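# Swap finished T-part in vise for a new blank

## Task

Lift the finished part, a bar whose cross-section is an inverted T, out of the open vise and set it upright on its wide base inside the black outfeed tray, beside the part already standing there; the task fails unless both parts end up upright on their bases in that tray. Take one of the two blanks from the infeed plate and rest it on the two low parallel bars between the vise jaws, either in its original orientation or flipped over, with its long side pressed against the fixed jaw (the end block that has no hoses) and its end pressed against the work stop (the short rod between the jaws). The remaining blank must sit completely on the infeed plate, original way up or flipped, and not on the pins. Finally open the grippers and back away; anything that stays in place only because the robot holds it does not count.

## Robot and tools

ROBOT. A six-joint UR7e-style arm. Its flange carries a V-shaped bracket with two parallel grippers. All poses you command and all reported poses belong to gripper 1: end_effector_position is the midpoint between its pads, its fingers point along the tool's +z and close along the tool's x. Gripper 2 points along tool -x and closes along tool z; its pad midpoint sits 223 mm along tool -x and 237 mm along tool -z from end_effector_position, same y. It opens 25 mm wider than gripper 1 (75 mm vs 50 mm fully open) and cannot hold anything 23 mm wide or narrower. Fingertips extend 17.5 mm past each pad midpoint; each gripper body sits 25 mm toward +y, and a flat block juts 65 mm toward -y beside gripper 1. When one gripper points down the other is horizontal and swings around with every rotation, so watch it near the table, parts and arm.

FRAME. Scene frame origin is on the table top under the arm base; +z up, +y to the left looking along +x. Positions in metres, orientation as a unit quaternion written w first.

ROW. Every motion command is one row of 13 numbers, for the single arm: x, y, z (absolute target position of end_effector_position, scene frame, metres), qw, qx, qy, qz (absolute target orientation, scene frame), then position_1, position_2, force_limit_1, force_limit_2, speed_1, speed_2, each in [-1, 1]. position: +1 fully open, about -0.65 pads closed (gripper 1); send -1 to grip until the object stops the fingers. force_limit: -1 is about 20 N per pad, 0 about 102 N, +1 about 185 N. speed: -1 is 20 mm/s, 0 is 85 mm/s, +1 is 150 mm/s of gap change. New force or speed values only apply after position changes by at least 0.01. Always resend the intended quaternion rather than copying a drifted reported one.

TOOLS.
- execute_actions {"actions": [...], "pictures": bool}: an empty list just returns state. One action {"rows": [row, ...], "steps": n} plays up to 15 rows, one per 1/30 s step (default 15 steps; last row repeats). One wait {"steps": n} up to 300 steps, counted from the previous result including your reply time. A target more than 0.6 m from the last reported position along any tool axis is refused and nothing is sent.
- move {"target": row, "speed": m/s 0.002 to 0.5 (default 0.25; rotation capped at twice that in rad/s), "stop_force": N 9 to 40, optional}: straight-line path to an absolute pose, 0.5 to 10 s long; it does not avoid obstacles. Gripper values are sent at the start. With stop_force, the path ends when the wrist sensor sees that much extra resistance along the direction of travel, then backs up two steps; use it only very slowly and not on rotating moves, and omit it when leaving a surface you press on.
- wait {"seconds": 0 to 10}: lets time pass, nothing new sent.
- zoom_image {"camera": "cam_high" or "cam_low", "region": [x0, y0, x1, y1]} pixels, at most 504 x 504, of the 896x504 images.
- read_manual: licence texts only.
- finished_scene {"scene": n}: ends and grades the current scene; irreversible.

MOTION. Each step the command is clipped to within 100 mm and 16 degrees of the measured pose, so far targets take several actions; after an action the arm continues only to the last clipped pose. Motion trails commands by about 0.17 s. Position wins over orientation if both are unreachable. The arm is stiff: aiming even slightly past a hard contact can fault.

RESULTS. The state line gives pose, velocities, joint positions and torques, wrist force and torque (tool axes, saturating near 50 N, offset up to about 4 N). position_measured and object_status list gripper 1 then gripper 2. object_status: 0 moving, 1 blocked while opening, 2 blocked while closing (a grip), 3 reached requested position or pads met (usually nothing held). Gripper opening in mm is about (250 - position_measured) x 0.202, plus 25 mm for gripper 2. HELD marks steps the clearance check blocked; "pose unreachable" means it altered the command. "Hand target" is the pose the controller is currently driving to. A move adds a "move:" line: done, contact (stopped by stop_force), held, off_target, moving or fault, plus limits such as paced (pose clipped) or held, and the distance left to target.

AVOID. Any joint torque at its load limit (wrist joints 25.4 N m, others 136 N m, held weight included) or 150 N of outside force causes a 10 s stop. Motors heating to 85 C lock the brakes; a warning appears from 70 C, so do not hold loads for long. Do not drop, slam or drag parts, push hard, or knock anything off the table. Parts may get brief random tugs or pushes, so confirm grips with object_status 2 and check the images before releasing.

Each tool is called after "Emit:" as a command line: name --argument value for each argument, lists and objects as JSON in quotes; but a table of rows of numbers goes row by row, as --pt "numbers of a row", without its own name.

## Session

Emit:
execute_actions --actions '[]'

Scene clock: 0.00 s of 6600.00 s.
end_effector_position=(+0.7610, -0.3875, +0.3761) position_measured=(+3, +3) object_status=(+3, +3) end_effector_quat_wxyz=(+0.309, +0.462, +0.786, +0.272) end_effector_velocity=(-0.000, +0.000, +0.000) end_effector_angular_velocity=(-0.001, -0.000, +0.000)
Joint positions: [-0.849 -1.01   1.301 -3.121 -1.378 -0.802]
Joint velocities: [-0.    -0.001  0.    -0.     0.    -0.001]
Joint torques (N m, as the arm reports them, + toward a larger angle): no reading
Motor temperatures (°C, as the motors report them): [22 26 26 30 31 30]
Wrist force (N, on the end effector, along its own x y z axes, offset not removed): no reading
Wrist torque (N m, same axes, about the end effector's origin, offset not removed): no reading
Hand target: +0.761, -0.388, +0.376; +0.309, +0.462, +0.786, +0.272

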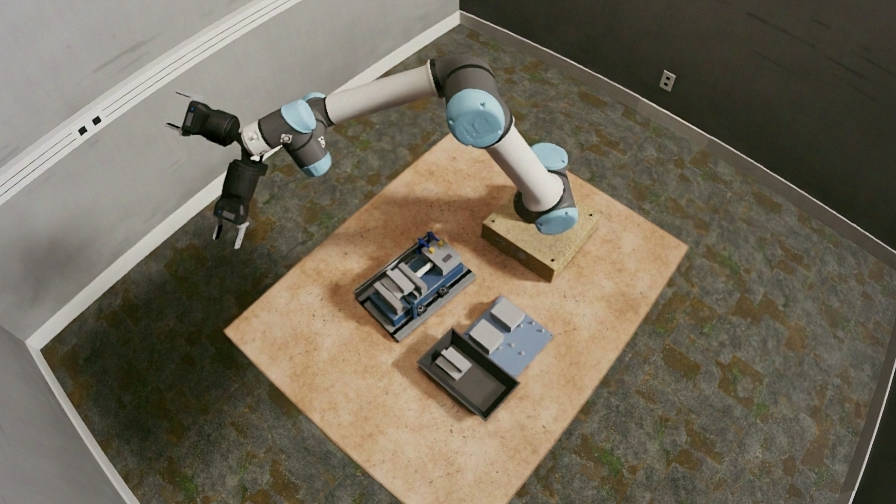

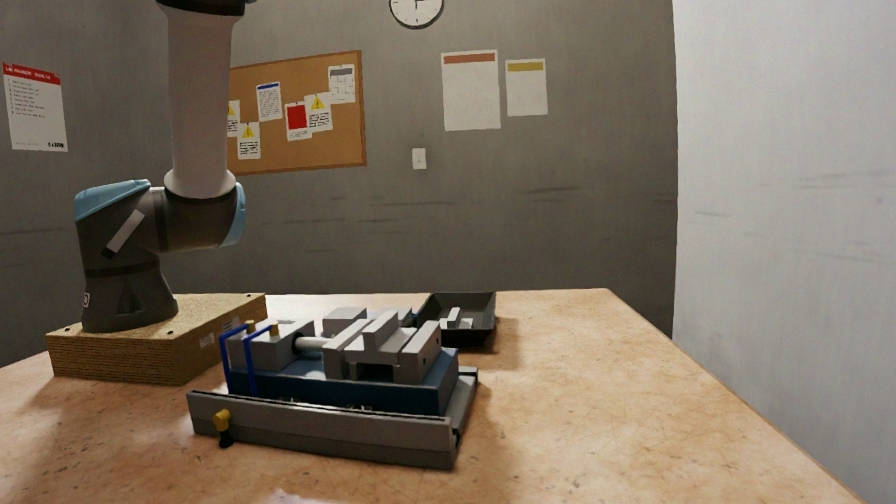

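Emit:
zoom_image --camera "cam_high" --region '[340, 220, 500, 350]'

Emit:
zoom_image --camera "cam_high" --region '[410, 285, 570, 425]'

Emit:
zoom_image --camera "cam_low" --region '[300, 270, 510, 410]'

Region (340, 220, 500, 350) of cam_high's 896x504 image, scaled by 3.150, with more detail than that image has; it fills the top 410 rows of this view, and the rest is white.

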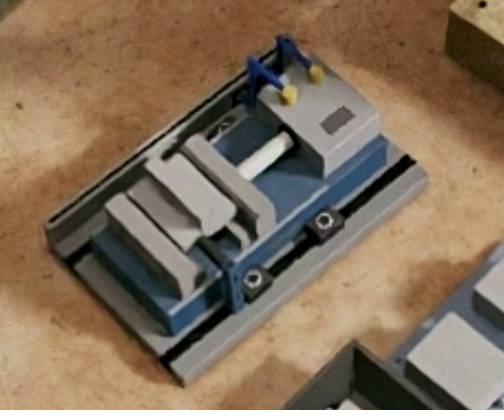

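Region (410, 285, 570, 425) of cam_high's 896x504 image, scaled by 3.150, with more detail than that image has; it fills the top 441 rows of this view, and the rest is white.

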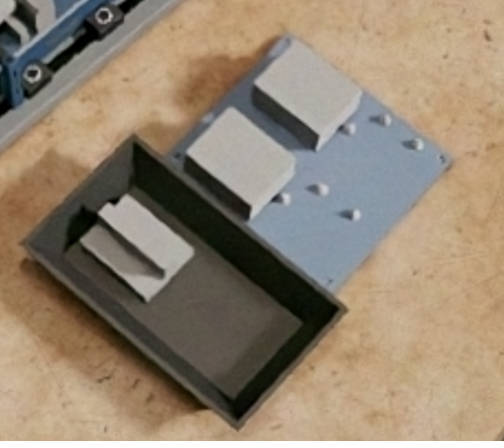

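Region (300, 270, 510, 410) of cam_low's 896x504 image, scaled by 2.400, with more detail than that image has.

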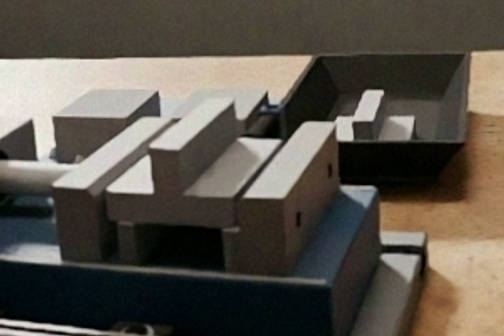

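Emit:
zoom_image --camera "cam_high" --region '[365, 250, 435, 320]'

Emit:
zoom_image --camera "cam_high" --region '[430, 290, 530, 380]'

Region (365, 250, 435, 320) of cam_high's 896x504 image, scaled by 7.200, with more detail than that image has.

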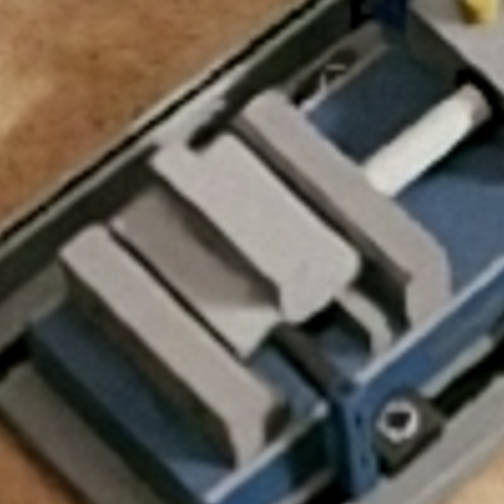

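Region (430, 290, 530, 380) of cam_high's 896x504 image, scaled by 5.040, with more detail than that image has; it fills the top 454 rows of this view, and the rest is white.

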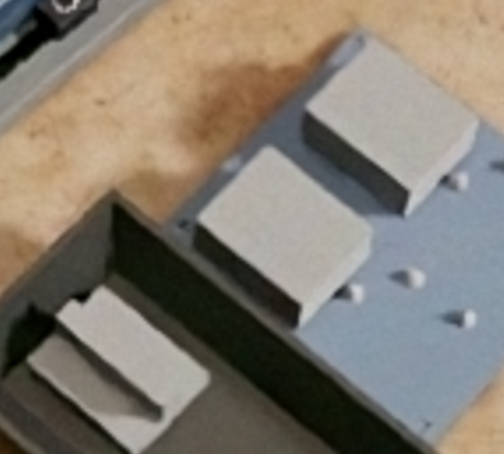

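Emit:
move --target '[0.480,-0.126,0.19,0,0.998,-0.0637,0,0.35,0.7,0,0,0,0]' --speed 0.3

Emit:
zoom_image --camera "cam_low" --region '[290, 200, 500, 400]'

Scene clock: 16.97 s of 6600.00 s.
end_effector_position=(+0.4808, -0.1268, +0.1893) position_measured=(+100, +48) object_status=(+3, +3) end_effector_quat_wxyz=(-0.000, +0.998, -0.062, +0.001) end_effector_velocity=(-0.002, +0.001, -0.001) end_effector_angular_velocity=(+0.004, +0.004, -0.013)
Joint positions: [-0.57  -1.353  1.604 -1.076 -1.855  1.293]
Joint velocities: [-0.002  0.     0.002  0.006  0.009  0.007]
Joint torques (N m, as the arm reports them, + toward a larger angle): [ -6.45 -29.77 -17.6    1.43   0.22   1.97]
Motor temperatures (°C, as the motors report them): [22 26 26 30 31 30]
Wrist force (N, on the end effector, along its own x y z axes, offset not removed): [1.3 0.5 -1.2]
Wrist torque (N m, same axes, about the end effector's origin, offset not removed): [0.07 -0.25 -0.02]
Hand target: +0.481, -0.127, +0.189; -0.001, +0.998, -0.063, +0.000
Off the commanded pose: 0.001 m, 0 deg.
After step 90, 9.53 s passed at rest.
move: done

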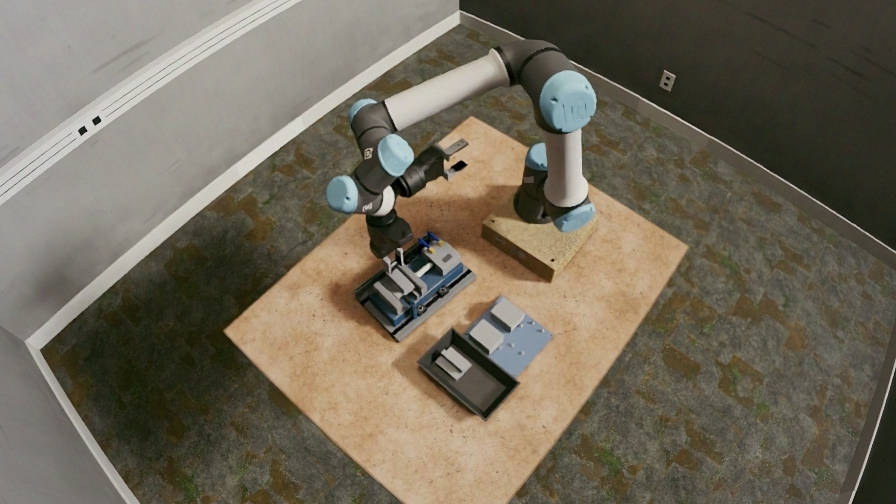

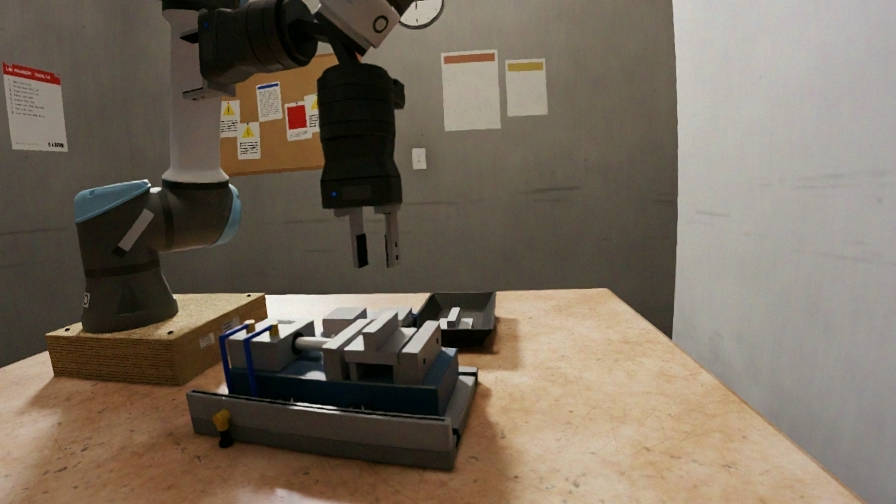

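Region (290, 200, 500, 400) of cam_low's 896x504 image, scaled by 2.400, with more detail than that image has; it fills the top 480 rows of this view, and the rest is white.

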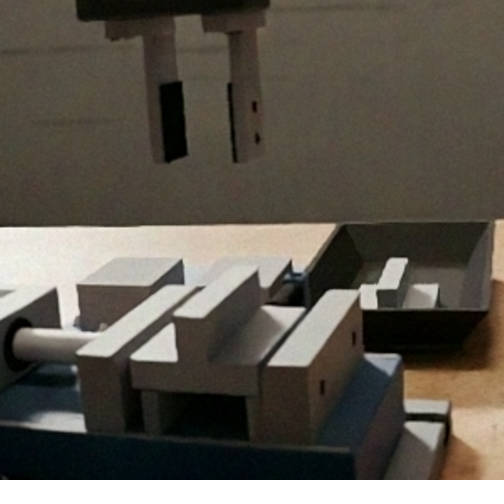

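Emit:
move --target '[0.4815,-0.126,0.116,0,0.998,-0.0637,0,0.35,0.7,0,0,0,0]' --speed 0.1 --stop_force 15

Emit:
zoom_image --camera "cam_low" --region '[310, 250, 470, 400]'

Emit:
zoom_image --camera "cam_high" --region '[340, 220, 480, 340]'

Scene clock: 19.93 s of 6600.00 s.
end_effector_position=(+0.4816, -0.1261, +0.1163) position_measured=(+100, +48) object_status=(+3, +3) end_effector_quat_wxyz=(+0.000, +0.998, -0.064, -0.000) end_effector_velocity=(+0.000, -0.000, -0.003) end_effector_angular_velocity=(-0.000, -0.000, +0.000)
Joint positions: [-0.569 -1.294  1.726 -1.254 -1.853  1.296]
Joint velocities: [-0.     0.004  0.004 -0.008 -0.    -0.   ]
Joint torques (N m, as the arm reports them, + toward a larger angle): [ 13.43 -31.57 -13.84  -1.44   0.55   1.16]
Motor temperatures (°C, as the motors report them): [22 26 26 30 31 30]
Wrist force (N, on the end effector, along its own x y z axes, offset not removed): [1.2 -2.1 -1.4]
Wrist torque (N m, same axes, about the end effector's origin, offset not removed): [-0.54 -0.30 -0.04]
Hand target: +0.482, -0.126, +0.116; -0.000, +0.998, -0.064, -0.000
Off the commanded pose: 0.000 m, 0 deg.
move: done

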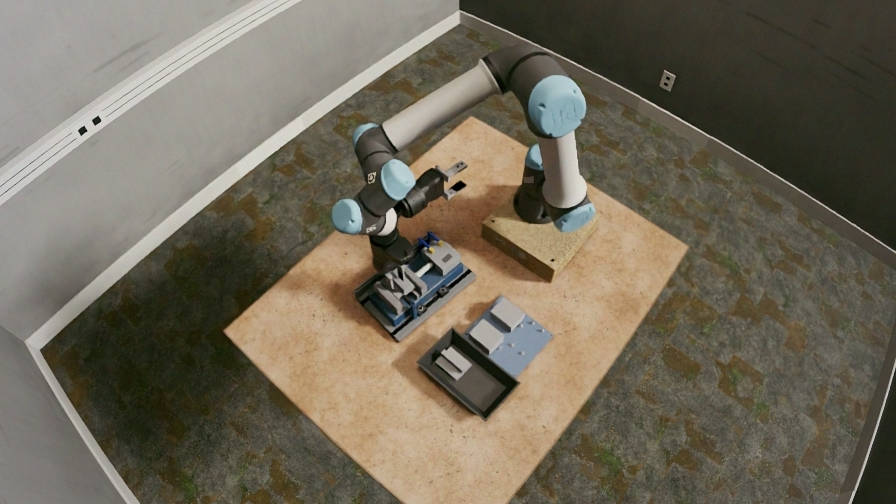

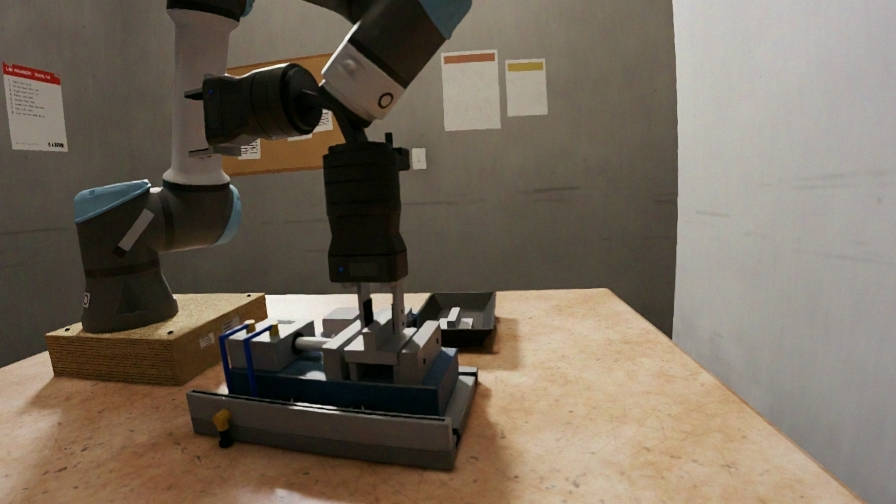

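Region (310, 250, 470, 400) of cam_low's 896x504 image, scaled by 3.150, with more detail than that image has; it fills the top 472 rows of this view, and the rest is white.

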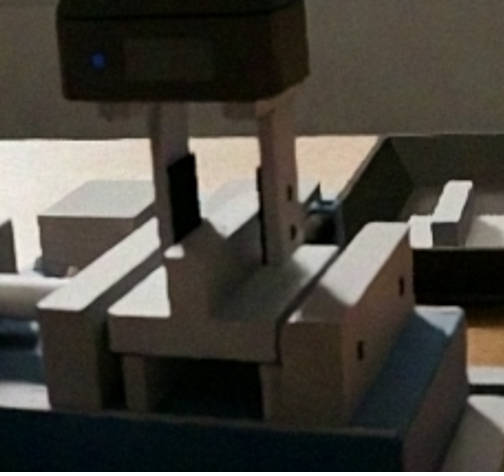

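Region (340, 220, 480, 340) of cam_high's 896x504 image, scaled by 3.600, with more detail than that image has; it fills the top 432 rows of this view, and the rest is white.

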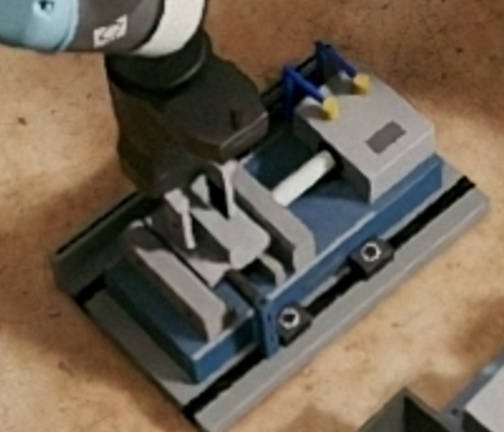

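Emit:
move --target '[0.4815,-0.126,0.1105,0,0.998,-0.0637,0,0.35,0.7,0,0,0,0]' --speed 0.01 --stop_force 10

Emit:
move --target '[0.4815,-0.126,0.1105,0,0.998,-0.0637,0,-1,0.7,-0.3,0,-0.3,0]' --speed 0.01

Scene clock: 22.33 s of 6600.00 s.
end_effector_position=(+0.4815, -0.1259, +0.1108) position_measured=(+100, +48) object_status=(+3, +3) end_effector_quat_wxyz=(-0.000, +0.998, -0.064, +0.000) end_effector_velocity=(-0.000, +0.001, -0.003) end_effector_angular_velocity=(+0.002, +0.000, +0.001)
Joint positions: [-0.569 -1.288  1.734 -1.268 -1.853  1.296]
Joint velocities: [-0.     0.003  0.004 -0.006  0.    -0.002]
Joint torques (N m, as the arm reports them, + toward a larger angle): [ -0.32 -32.93 -17.04  -1.82  -2.47  -1.68]
Motor temperatures (°C, as the motors report them): [22 26 26 30 31 30]
Wrist force (N, on the end effector, along its own x y z axes, offset not removed): [-0.1 1.0 -0.2]
Wrist torque (N m, same axes, about the end effector's origin, offset not removed): [0.32 0.12 -0.19]
Hand target: +0.482, -0.126, +0.110; -0.000, +0.998, -0.064, -0.000
Off the commanded pose: 0.000 m, 0 deg.
move: done

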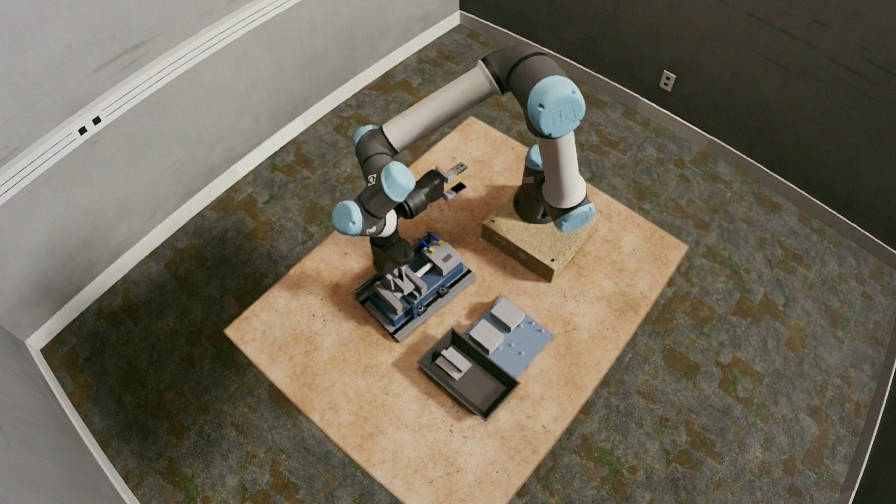

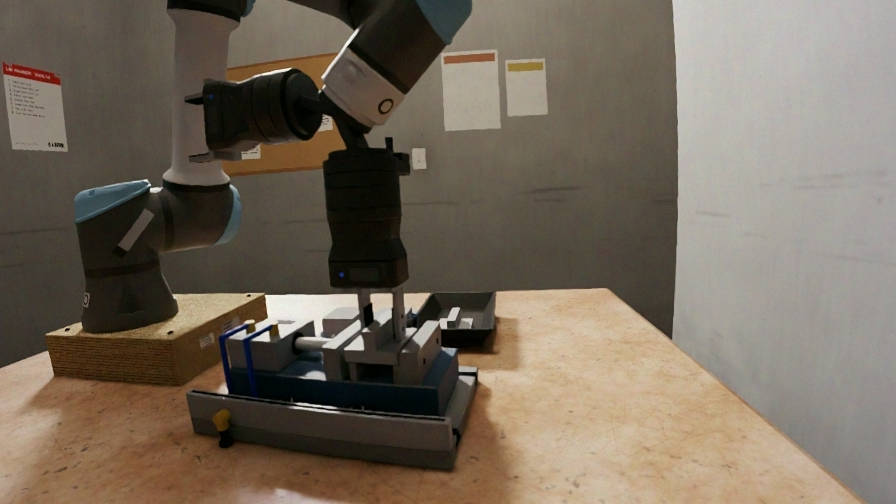

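Scene clock: 23.03 s of 6600.00 s.
end_effector_position=(+0.4815, -0.1260, +0.1106) position_measured=(+185, +48) object_status=(+2, +3) end_effector_quat_wxyz=(+0.000, +0.998, -0.064, +0.000) end_effector_velocity=(-0.000, -0.000, -0.000) end_effector_angular_velocity=(+0.000, +0.000, -0.001)
Joint positions: [-0.57  -1.288  1.735 -1.269 -1.853  1.296]
Joint velocities: [-0.001  0.     0.    -0.001  0.    -0.   ]
Joint torques (N m, as the arm reports them, + toward a larger angle): [ -8.73 -23.33  -9.03  -2.44  -2.16  -1.29]
Motor temperatures (°C, as the motors report them): [22 26 26 30 31 30]
Wrist force (N, on the end effector, along its own x y z axes, offset not removed): [0.5 -2.0 -15.9]
Wrist torque (N m, same axes, about the end effector's origin, offset not removed): [-0.37 -0.91 -0.12]
Hand target: +0.482, -0.126, +0.110; +0.000, +0.998, -0.064, -0.000
Off the commanded pose: 0.000 m, 0 deg.
move: done

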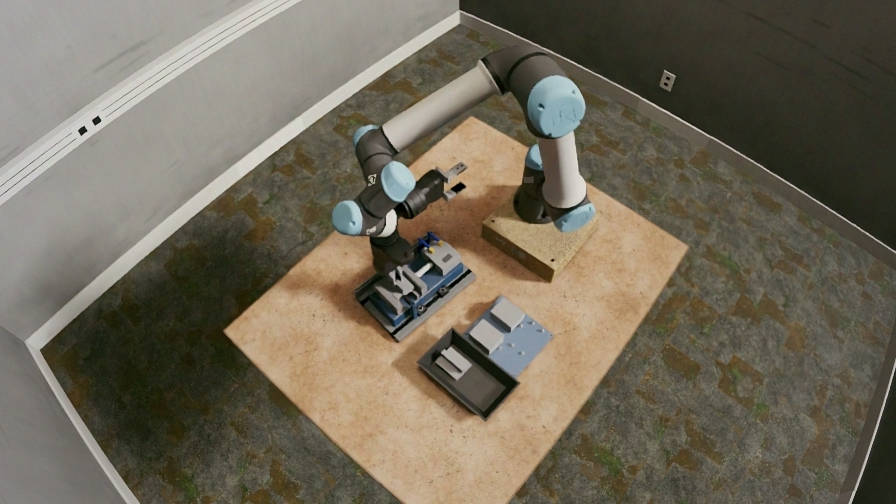

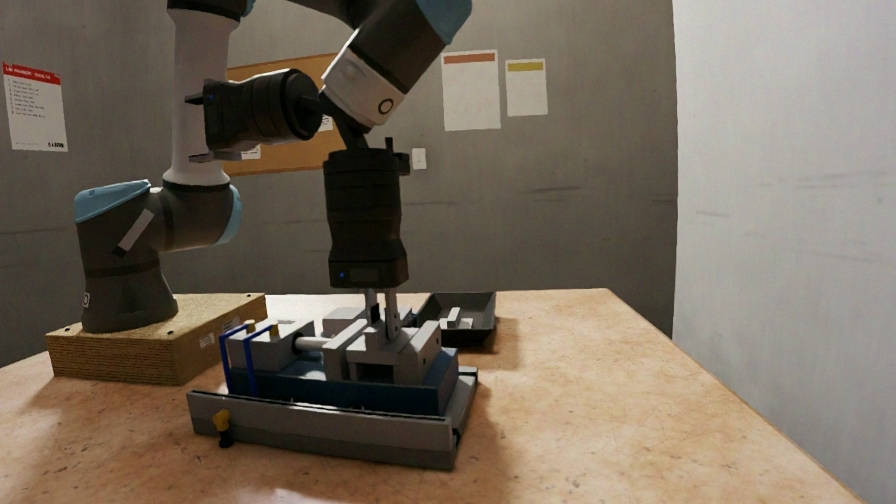

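Emit:
move --target '[0.4815,-0.126,0.19,0,0.998,-0.0637,0,-1,0.7,-0.3,0,-0.3,0]' --speed 0.1

Emit:
move --target '[0.542,0.208,0.13,0,0.9997,-0.026,0,-1,0.7,-0.3,0,-0.3,0]' --speed 0.2

Emit:
zoom_image --camera "cam_high" --region '[390, 260, 560, 430]'

Emit:
zoom_image --camera "cam_low" --region '[380, 200, 540, 360]'

Scene clock: 25.67 s of 6600.00 s.
end_effector_position=(+0.4813, -0.1259, +0.1897) position_measured=(+185, +48) object_status=(+2, +3) end_effector_quat_wxyz=(-0.000, +0.998, -0.064, +0.000) end_effector_velocity=(+0.000, +0.000, +0.003) end_effector_angular_velocity=(-0.000, +0.001, +0.000)
Joint positions: [-0.568 -1.352  1.602 -1.072 -1.852  1.298]
Joint velocities: [ 0.001 -0.001 -0.006  0.007 -0.     0.   ]
Joint torques (N m, as the arm reports them, + toward a larger angle): [ 13.32 -54.26 -41.37   1.16   0.56   1.94]
Motor temperatures (°C, as the motors report them): [22 26 26 30 31 30]
Wrist force (N, on the end effector, along its own x y z axes, offset not removed): [3.9 -2.8 5.2]
Wrist torque (N m, same axes, about the end effector's origin, offset not removed): [-0.66 -0.66 -0.27]
Hand target: +0.481, -0.126, +0.190; -0.000, +0.998, -0.064, +0.000
Off the commanded pose: 0.000 m, 0 deg.
move: done

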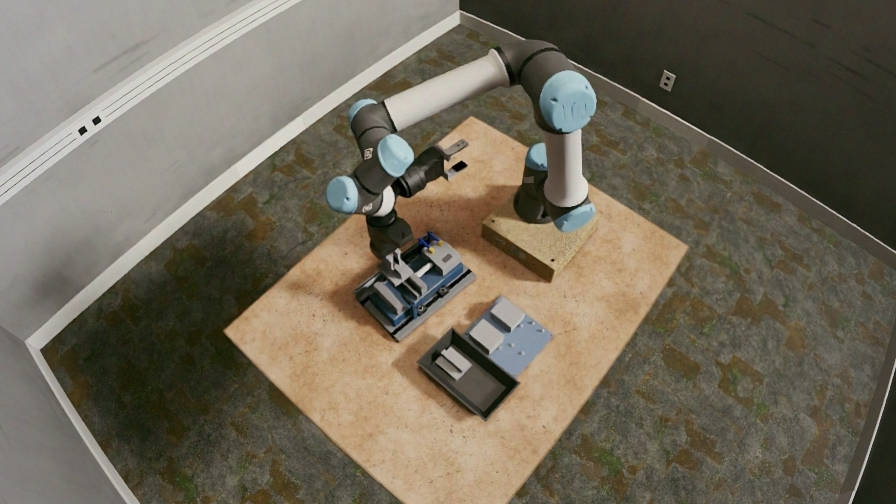

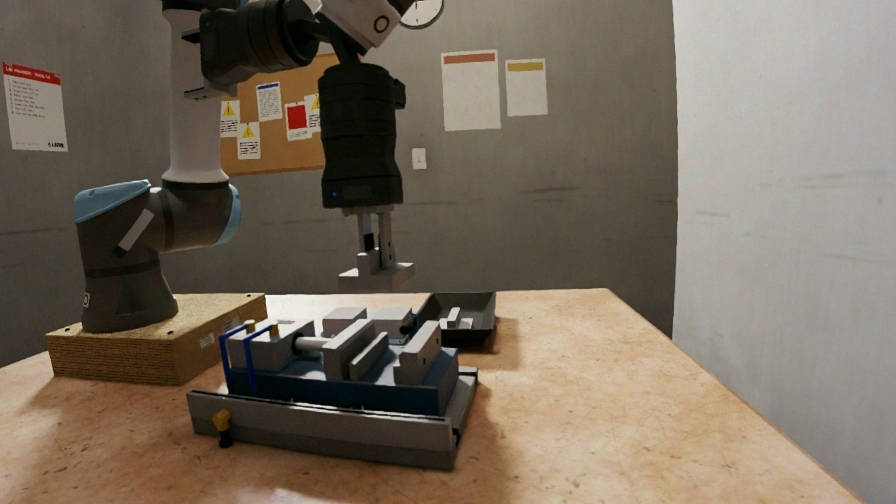

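Scene clock: 28.07 s of 6600.00 s.
end_effector_position=(+0.5419, +0.2086, +0.1301) position_measured=(+185, +48) object_status=(+2, +3) end_effector_quat_wxyz=(-0.001, +1.000, -0.026, +0.000) end_effector_velocity=(+0.001, +0.002, -0.001) end_effector_angular_velocity=(-0.000, +0.001, -0.000)
Joint positions: [ 0.032 -1.146  1.485 -1.124 -1.482  1.673]
Joint velocities: [ 0.004  0.004 -0.004  0.001  0.002  0.003]
Joint torques (N m, as the arm reports them, + toward a larger angle): [ 13.68 -40.29 -38.87   1.73   1.97   2.09]
Motor temperatures (°C, as the motors report them): [22 26 26 30 31 30]
Wrist force (N, on the end effector, along its own x y z axes, offset not removed): [2.4 -1.9 3.6]
Wrist torque (N m, same axes, about the end effector's origin, offset not removed): [-0.38 -0.40 -0.11]
Hand target: +0.542, +0.209, +0.130; -0.001, +1.000, -0.026, +0.000
Off the commanded pose: 0.001 m, 0 deg.
move: done

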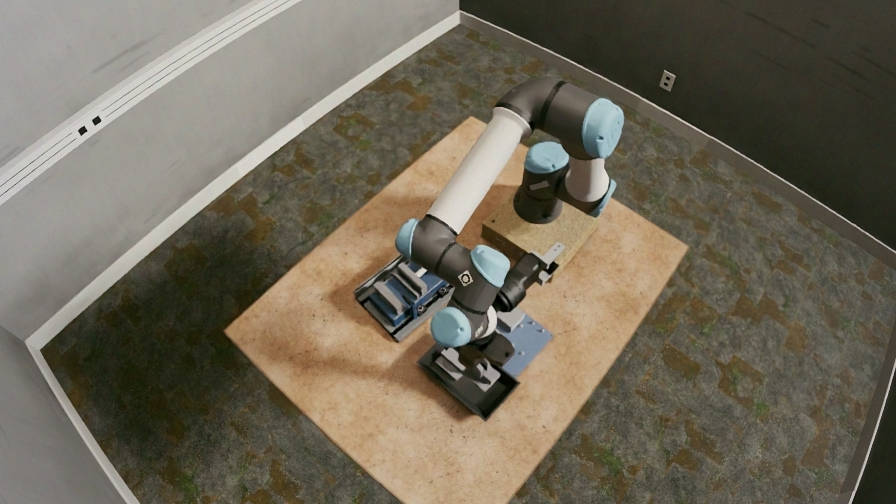

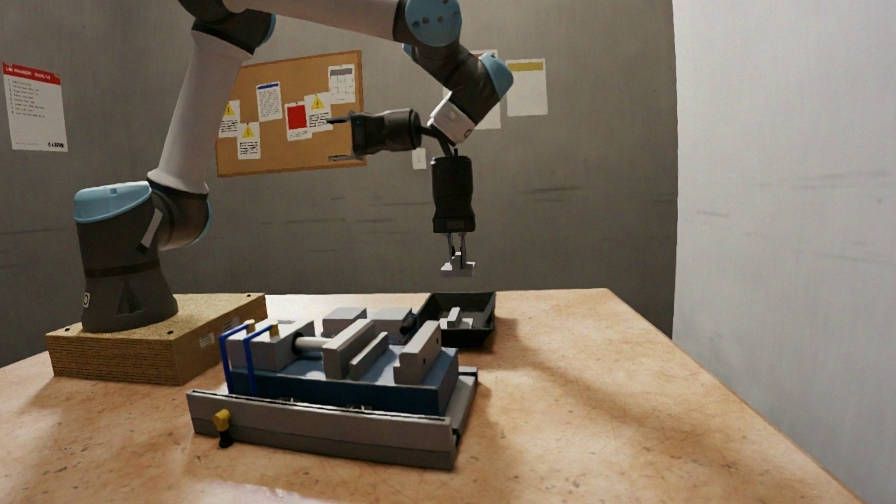

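Region (390, 260, 560, 430) of cam_high's 896x504 image, scaled by 2.965, with more detail than that image has.

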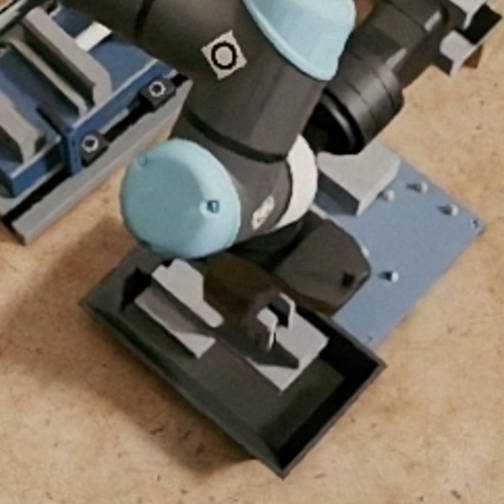

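Region (380, 200, 540, 360) of cam_low's 896x504 image, scaled by 3.150, with more detail than that image has.

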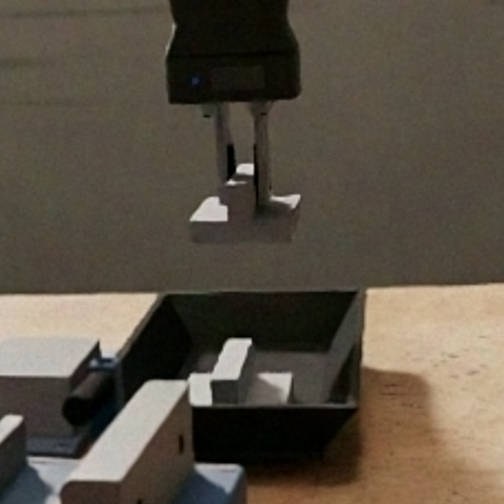

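Emit:
move --target '[0.542,0.208,0.052,0,0.9997,-0.026,0,-1,0.7,-0.3,0,-0.3,0]' --speed 0.1 --stop_force 15

Emit:
move --target '[0.542,0.208,0.036,0,0.9997,-0.026,0,-1,0.7,-0.3,0,-0.3,0]' --speed 0.005 --stop_force 10

Emit:
zoom_image --camera "cam_high" --region '[400, 290, 550, 430]'

Scene clock: 30.37 s of 6600.00 s.
end_effector_position=(+0.5421, +0.2080, +0.0523) position_measured=(+185, +48) object_status=(+2, +3) end_effector_quat_wxyz=(+0.000, +1.000, -0.026, -0.000) end_effector_velocity=(-0.000, +0.000, -0.003) end_effector_angular_velocity=(+0.000, -0.000, -0.000)
Joint positions: [ 0.031 -1.07   1.587 -1.3   -1.484  1.673]
Joint velocities: [-0.     0.003  0.003 -0.007  0.    -0.   ]
Joint torques (N m, as the arm reports them, + toward a larger angle): [ -8.56 -42.84 -14.35  -1.66  -1.04   2.07]
Motor temperatures (°C, as the motors report them): [22 26 26 30 31 30]
Wrist force (N, on the end effector, along its own x y z axes, offset not removed): [-0.4 -1.1 2.4]
Wrist torque (N m, same axes, about the end effector's origin, offset not removed): [-0.32 0.18 -0.05]
Hand target: +0.542, +0.208, +0.052; +0.000, +1.000, -0.026, -0.000
Off the commanded pose: 0.000 m, 0 deg.
move: done

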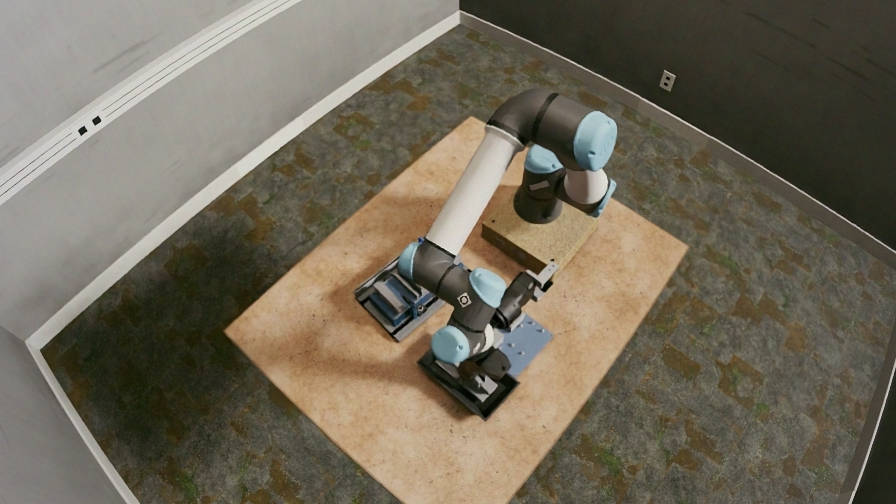

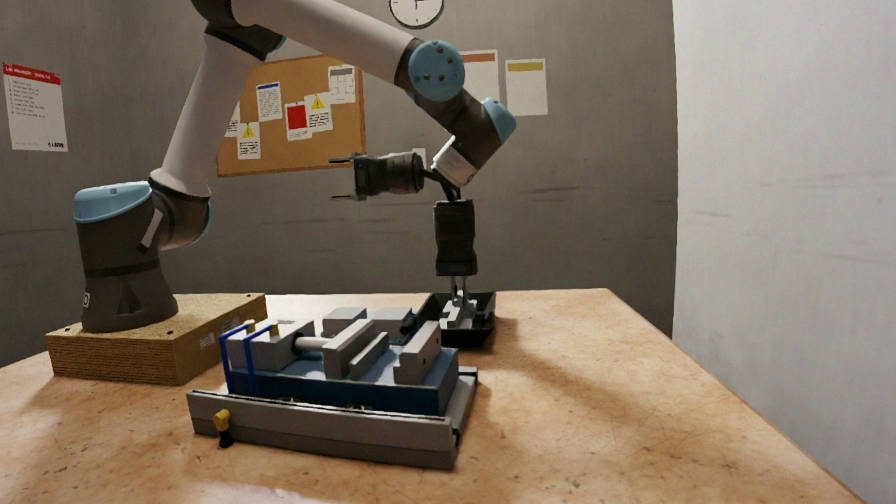

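Scene clock: 32.67 s of 6600.00 s.
end_effector_position=(+0.5420, +0.2080, +0.0427) position_measured=(+185, +48) object_status=(+2, +3) end_effector_quat_wxyz=(-0.000, +1.000, -0.026, -0.000) end_effector_velocity=(-0.001, -0.000, +0.001) end_effector_angular_velocity=(-0.000, +0.002, +0.000)
Joint positions: [ 0.031 -1.059  1.598 -1.322 -1.484  1.673]
Joint velocities: [ 0.    -0.001 -0.001  0.004 -0.    -0.   ]
Joint torques (N m, as the arm reports them, + toward a larger angle): [ -8.91 -47.34 -21.68   1.44  -1.23  -1.22]
Motor temperatures (°C, as the motors report them): [22 26 26 30 31 30]
Wrist force (N, on the end effector, along its own x y z axes, offset not removed): [0.4 0.4 -31.4]
Wrist torque (N m, same axes, about the end effector's origin, offset not removed): [-0.11 -0.59 -0.19]
Hand target: +0.542, +0.208, +0.043; -0.000, +1.000, -0.026, +0.000
Off the commanded pose: 0.007 m, 0 deg.
move: contact

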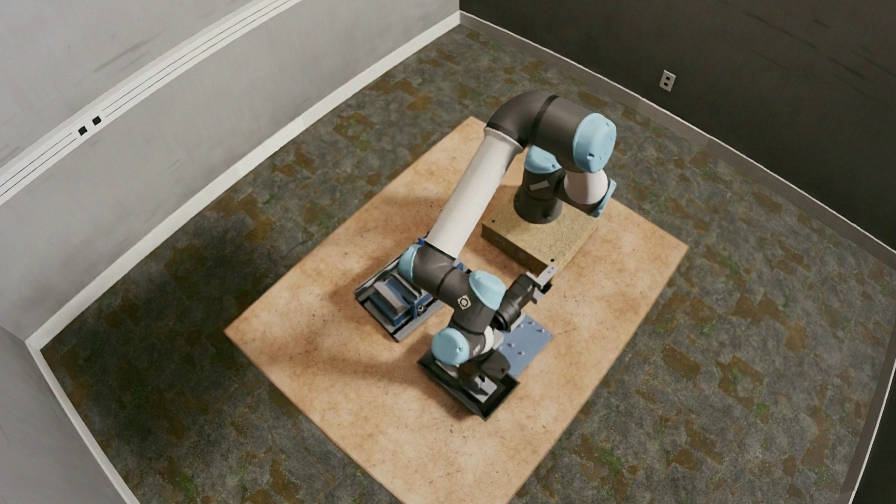

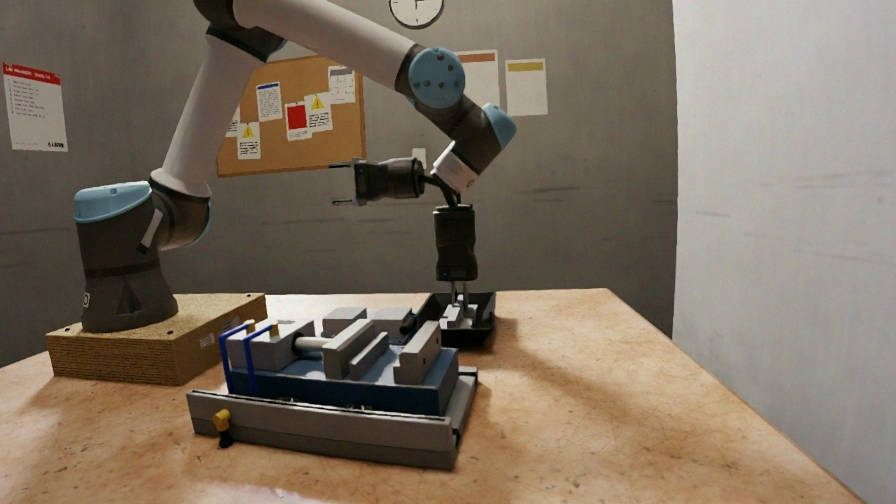

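Region (400, 290, 550, 430) of cam_high's 896x504 image, scaled by 3.360, with more detail than that image has; it fills the top 470 rows of this view, and the rest is white.

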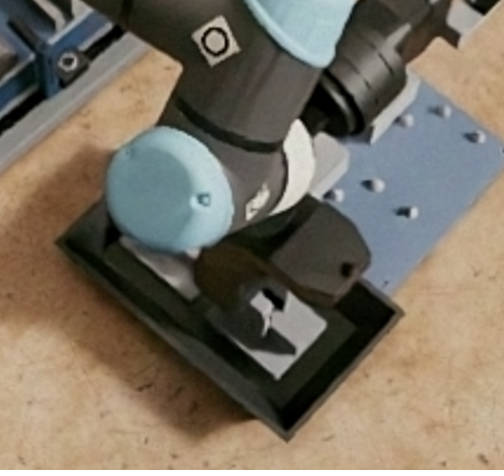

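Landed at the expected height. Release and lift.

Emit:
move --target '[0.542,0.208,0.0435,0,0.9997,-0.026,0,0.35,0.7,0,0,0,0]' --speed 0.01

Emit:
move --target '[0.542,0.208,0.16,0,0.9997,-0.026,0,0.35,0.7,0,0,0,0]' --speed 0.12

Scene clock: 33.87 s of 6600.00 s.
end_effector_position=(+0.5420, +0.2080, +0.0435) position_measured=(+100, +48) object_status=(+3, +3) end_effector_quat_wxyz=(-0.000, +1.000, -0.026, -0.000) end_effector_velocity=(+0.000, +0.000, +0.000) end_effector_angular_velocity=(+0.000, -0.000, +0.001)
Joint positions: [ 0.031 -1.06   1.597 -1.321 -1.484  1.673]
Joint velocities: [ 0.     0.    -0.001  0.001 -0.    -0.001]
Joint torques (N m, as the arm reports them, + toward a larger angle): [ -6.78 -63.62 -37.09   1.74   0.23   0.69]
Motor temperatures (°C, as the motors report them): [22 26 26 30 31 30]
Wrist force (N, on the end effector, along its own x y z axes, offset not removed): [-1.5 -0.9 -1.9]
Wrist torque (N m, same axes, about the end effector's origin, offset not removed): [-0.29 0.47 -0.13]
Hand target: +0.542, +0.208, +0.044; -0.000, +1.000, -0.026, +0.000
Off the commanded pose: 0.000 m, 0 deg.
move: done

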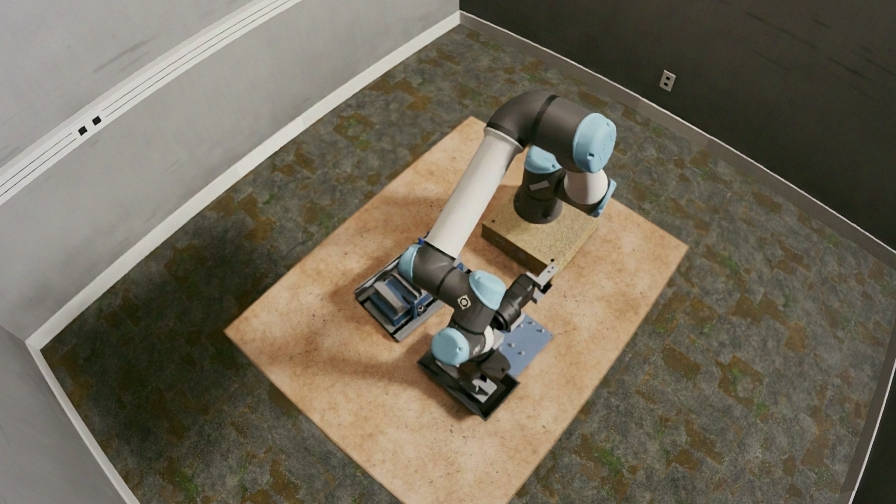

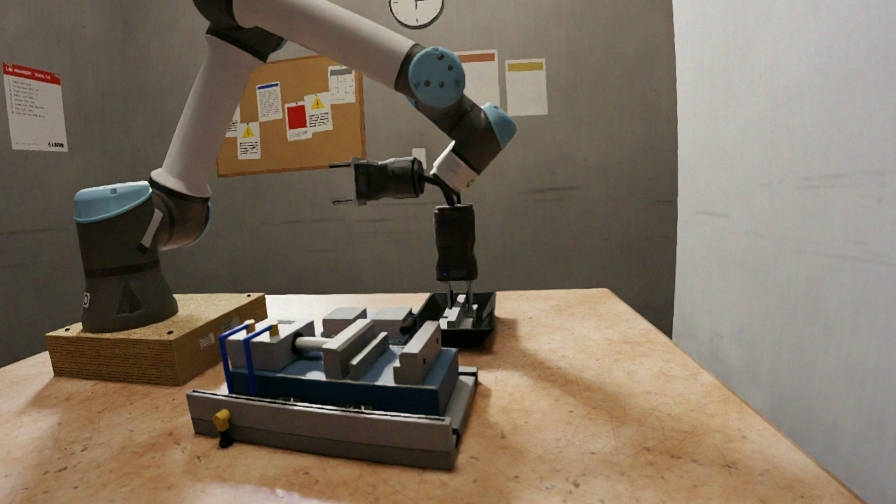

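Scene clock: 35.40 s of 6600.00 s.
end_effector_position=(+0.5417, +0.2080, +0.1597) position_measured=(+100, +48) object_status=(+3, +3) end_effector_quat_wxyz=(-0.000, +1.000, -0.026, +0.000) end_effector_velocity=(-0.000, +0.000, +0.003) end_effector_angular_velocity=(+0.001, +0.000, +0.001)
Joint positions: [ 0.033 -1.166  1.435 -1.053 -1.483  1.675]
Joint velocities: [ 0.    -0.002 -0.005  0.007 -0.    -0.001]
Joint torques (N m, as the arm reports them, + toward a larger angle): [ 13.32 -60.48 -41.07   2.1    0.28   2.17]
Motor temperatures (°C, as the motors report them): [22 26 26 30 31 30]
Wrist force (N, on the end effector, along its own x y z axes, offset not removed): [0.7 -0.4 -1.0]
Wrist torque (N m, same axes, about the end effector's origin, offset not removed): [-0.15 -0.10 -0.22]
Hand target: +0.542, +0.208, +0.160; -0.000, +1.000, -0.026, +0.000
Off the commanded pose: 0.000 m, 0 deg.
move: done

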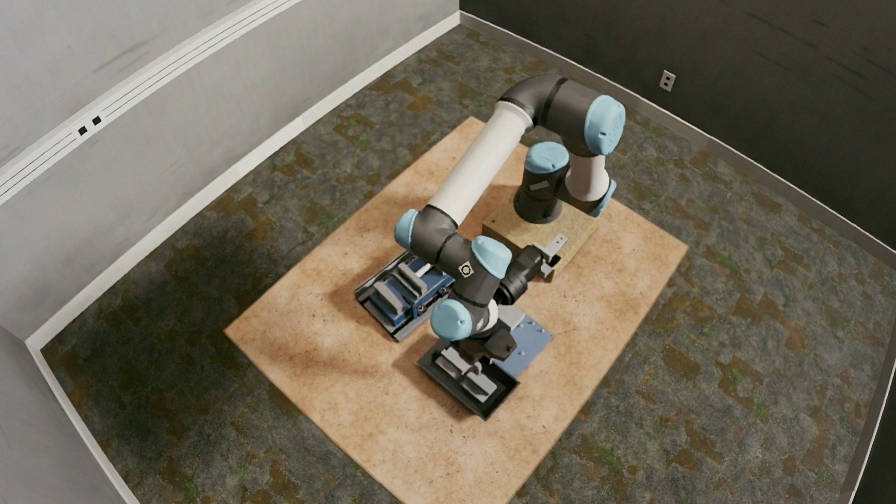

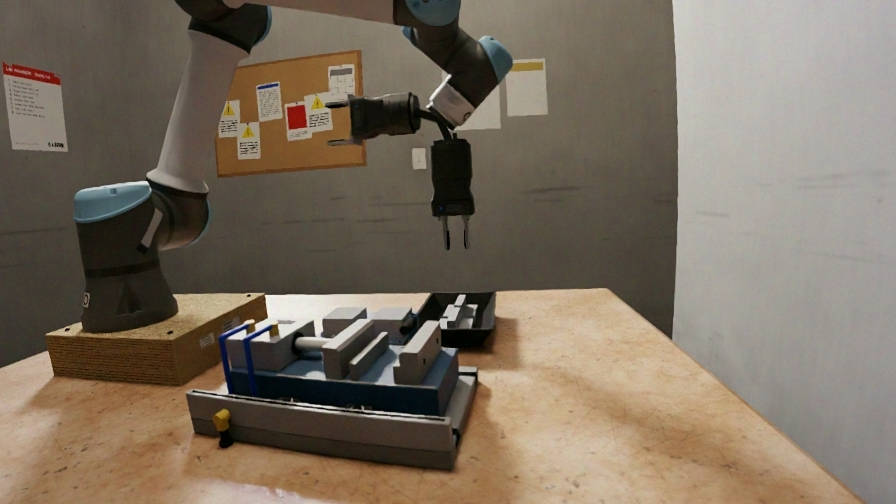

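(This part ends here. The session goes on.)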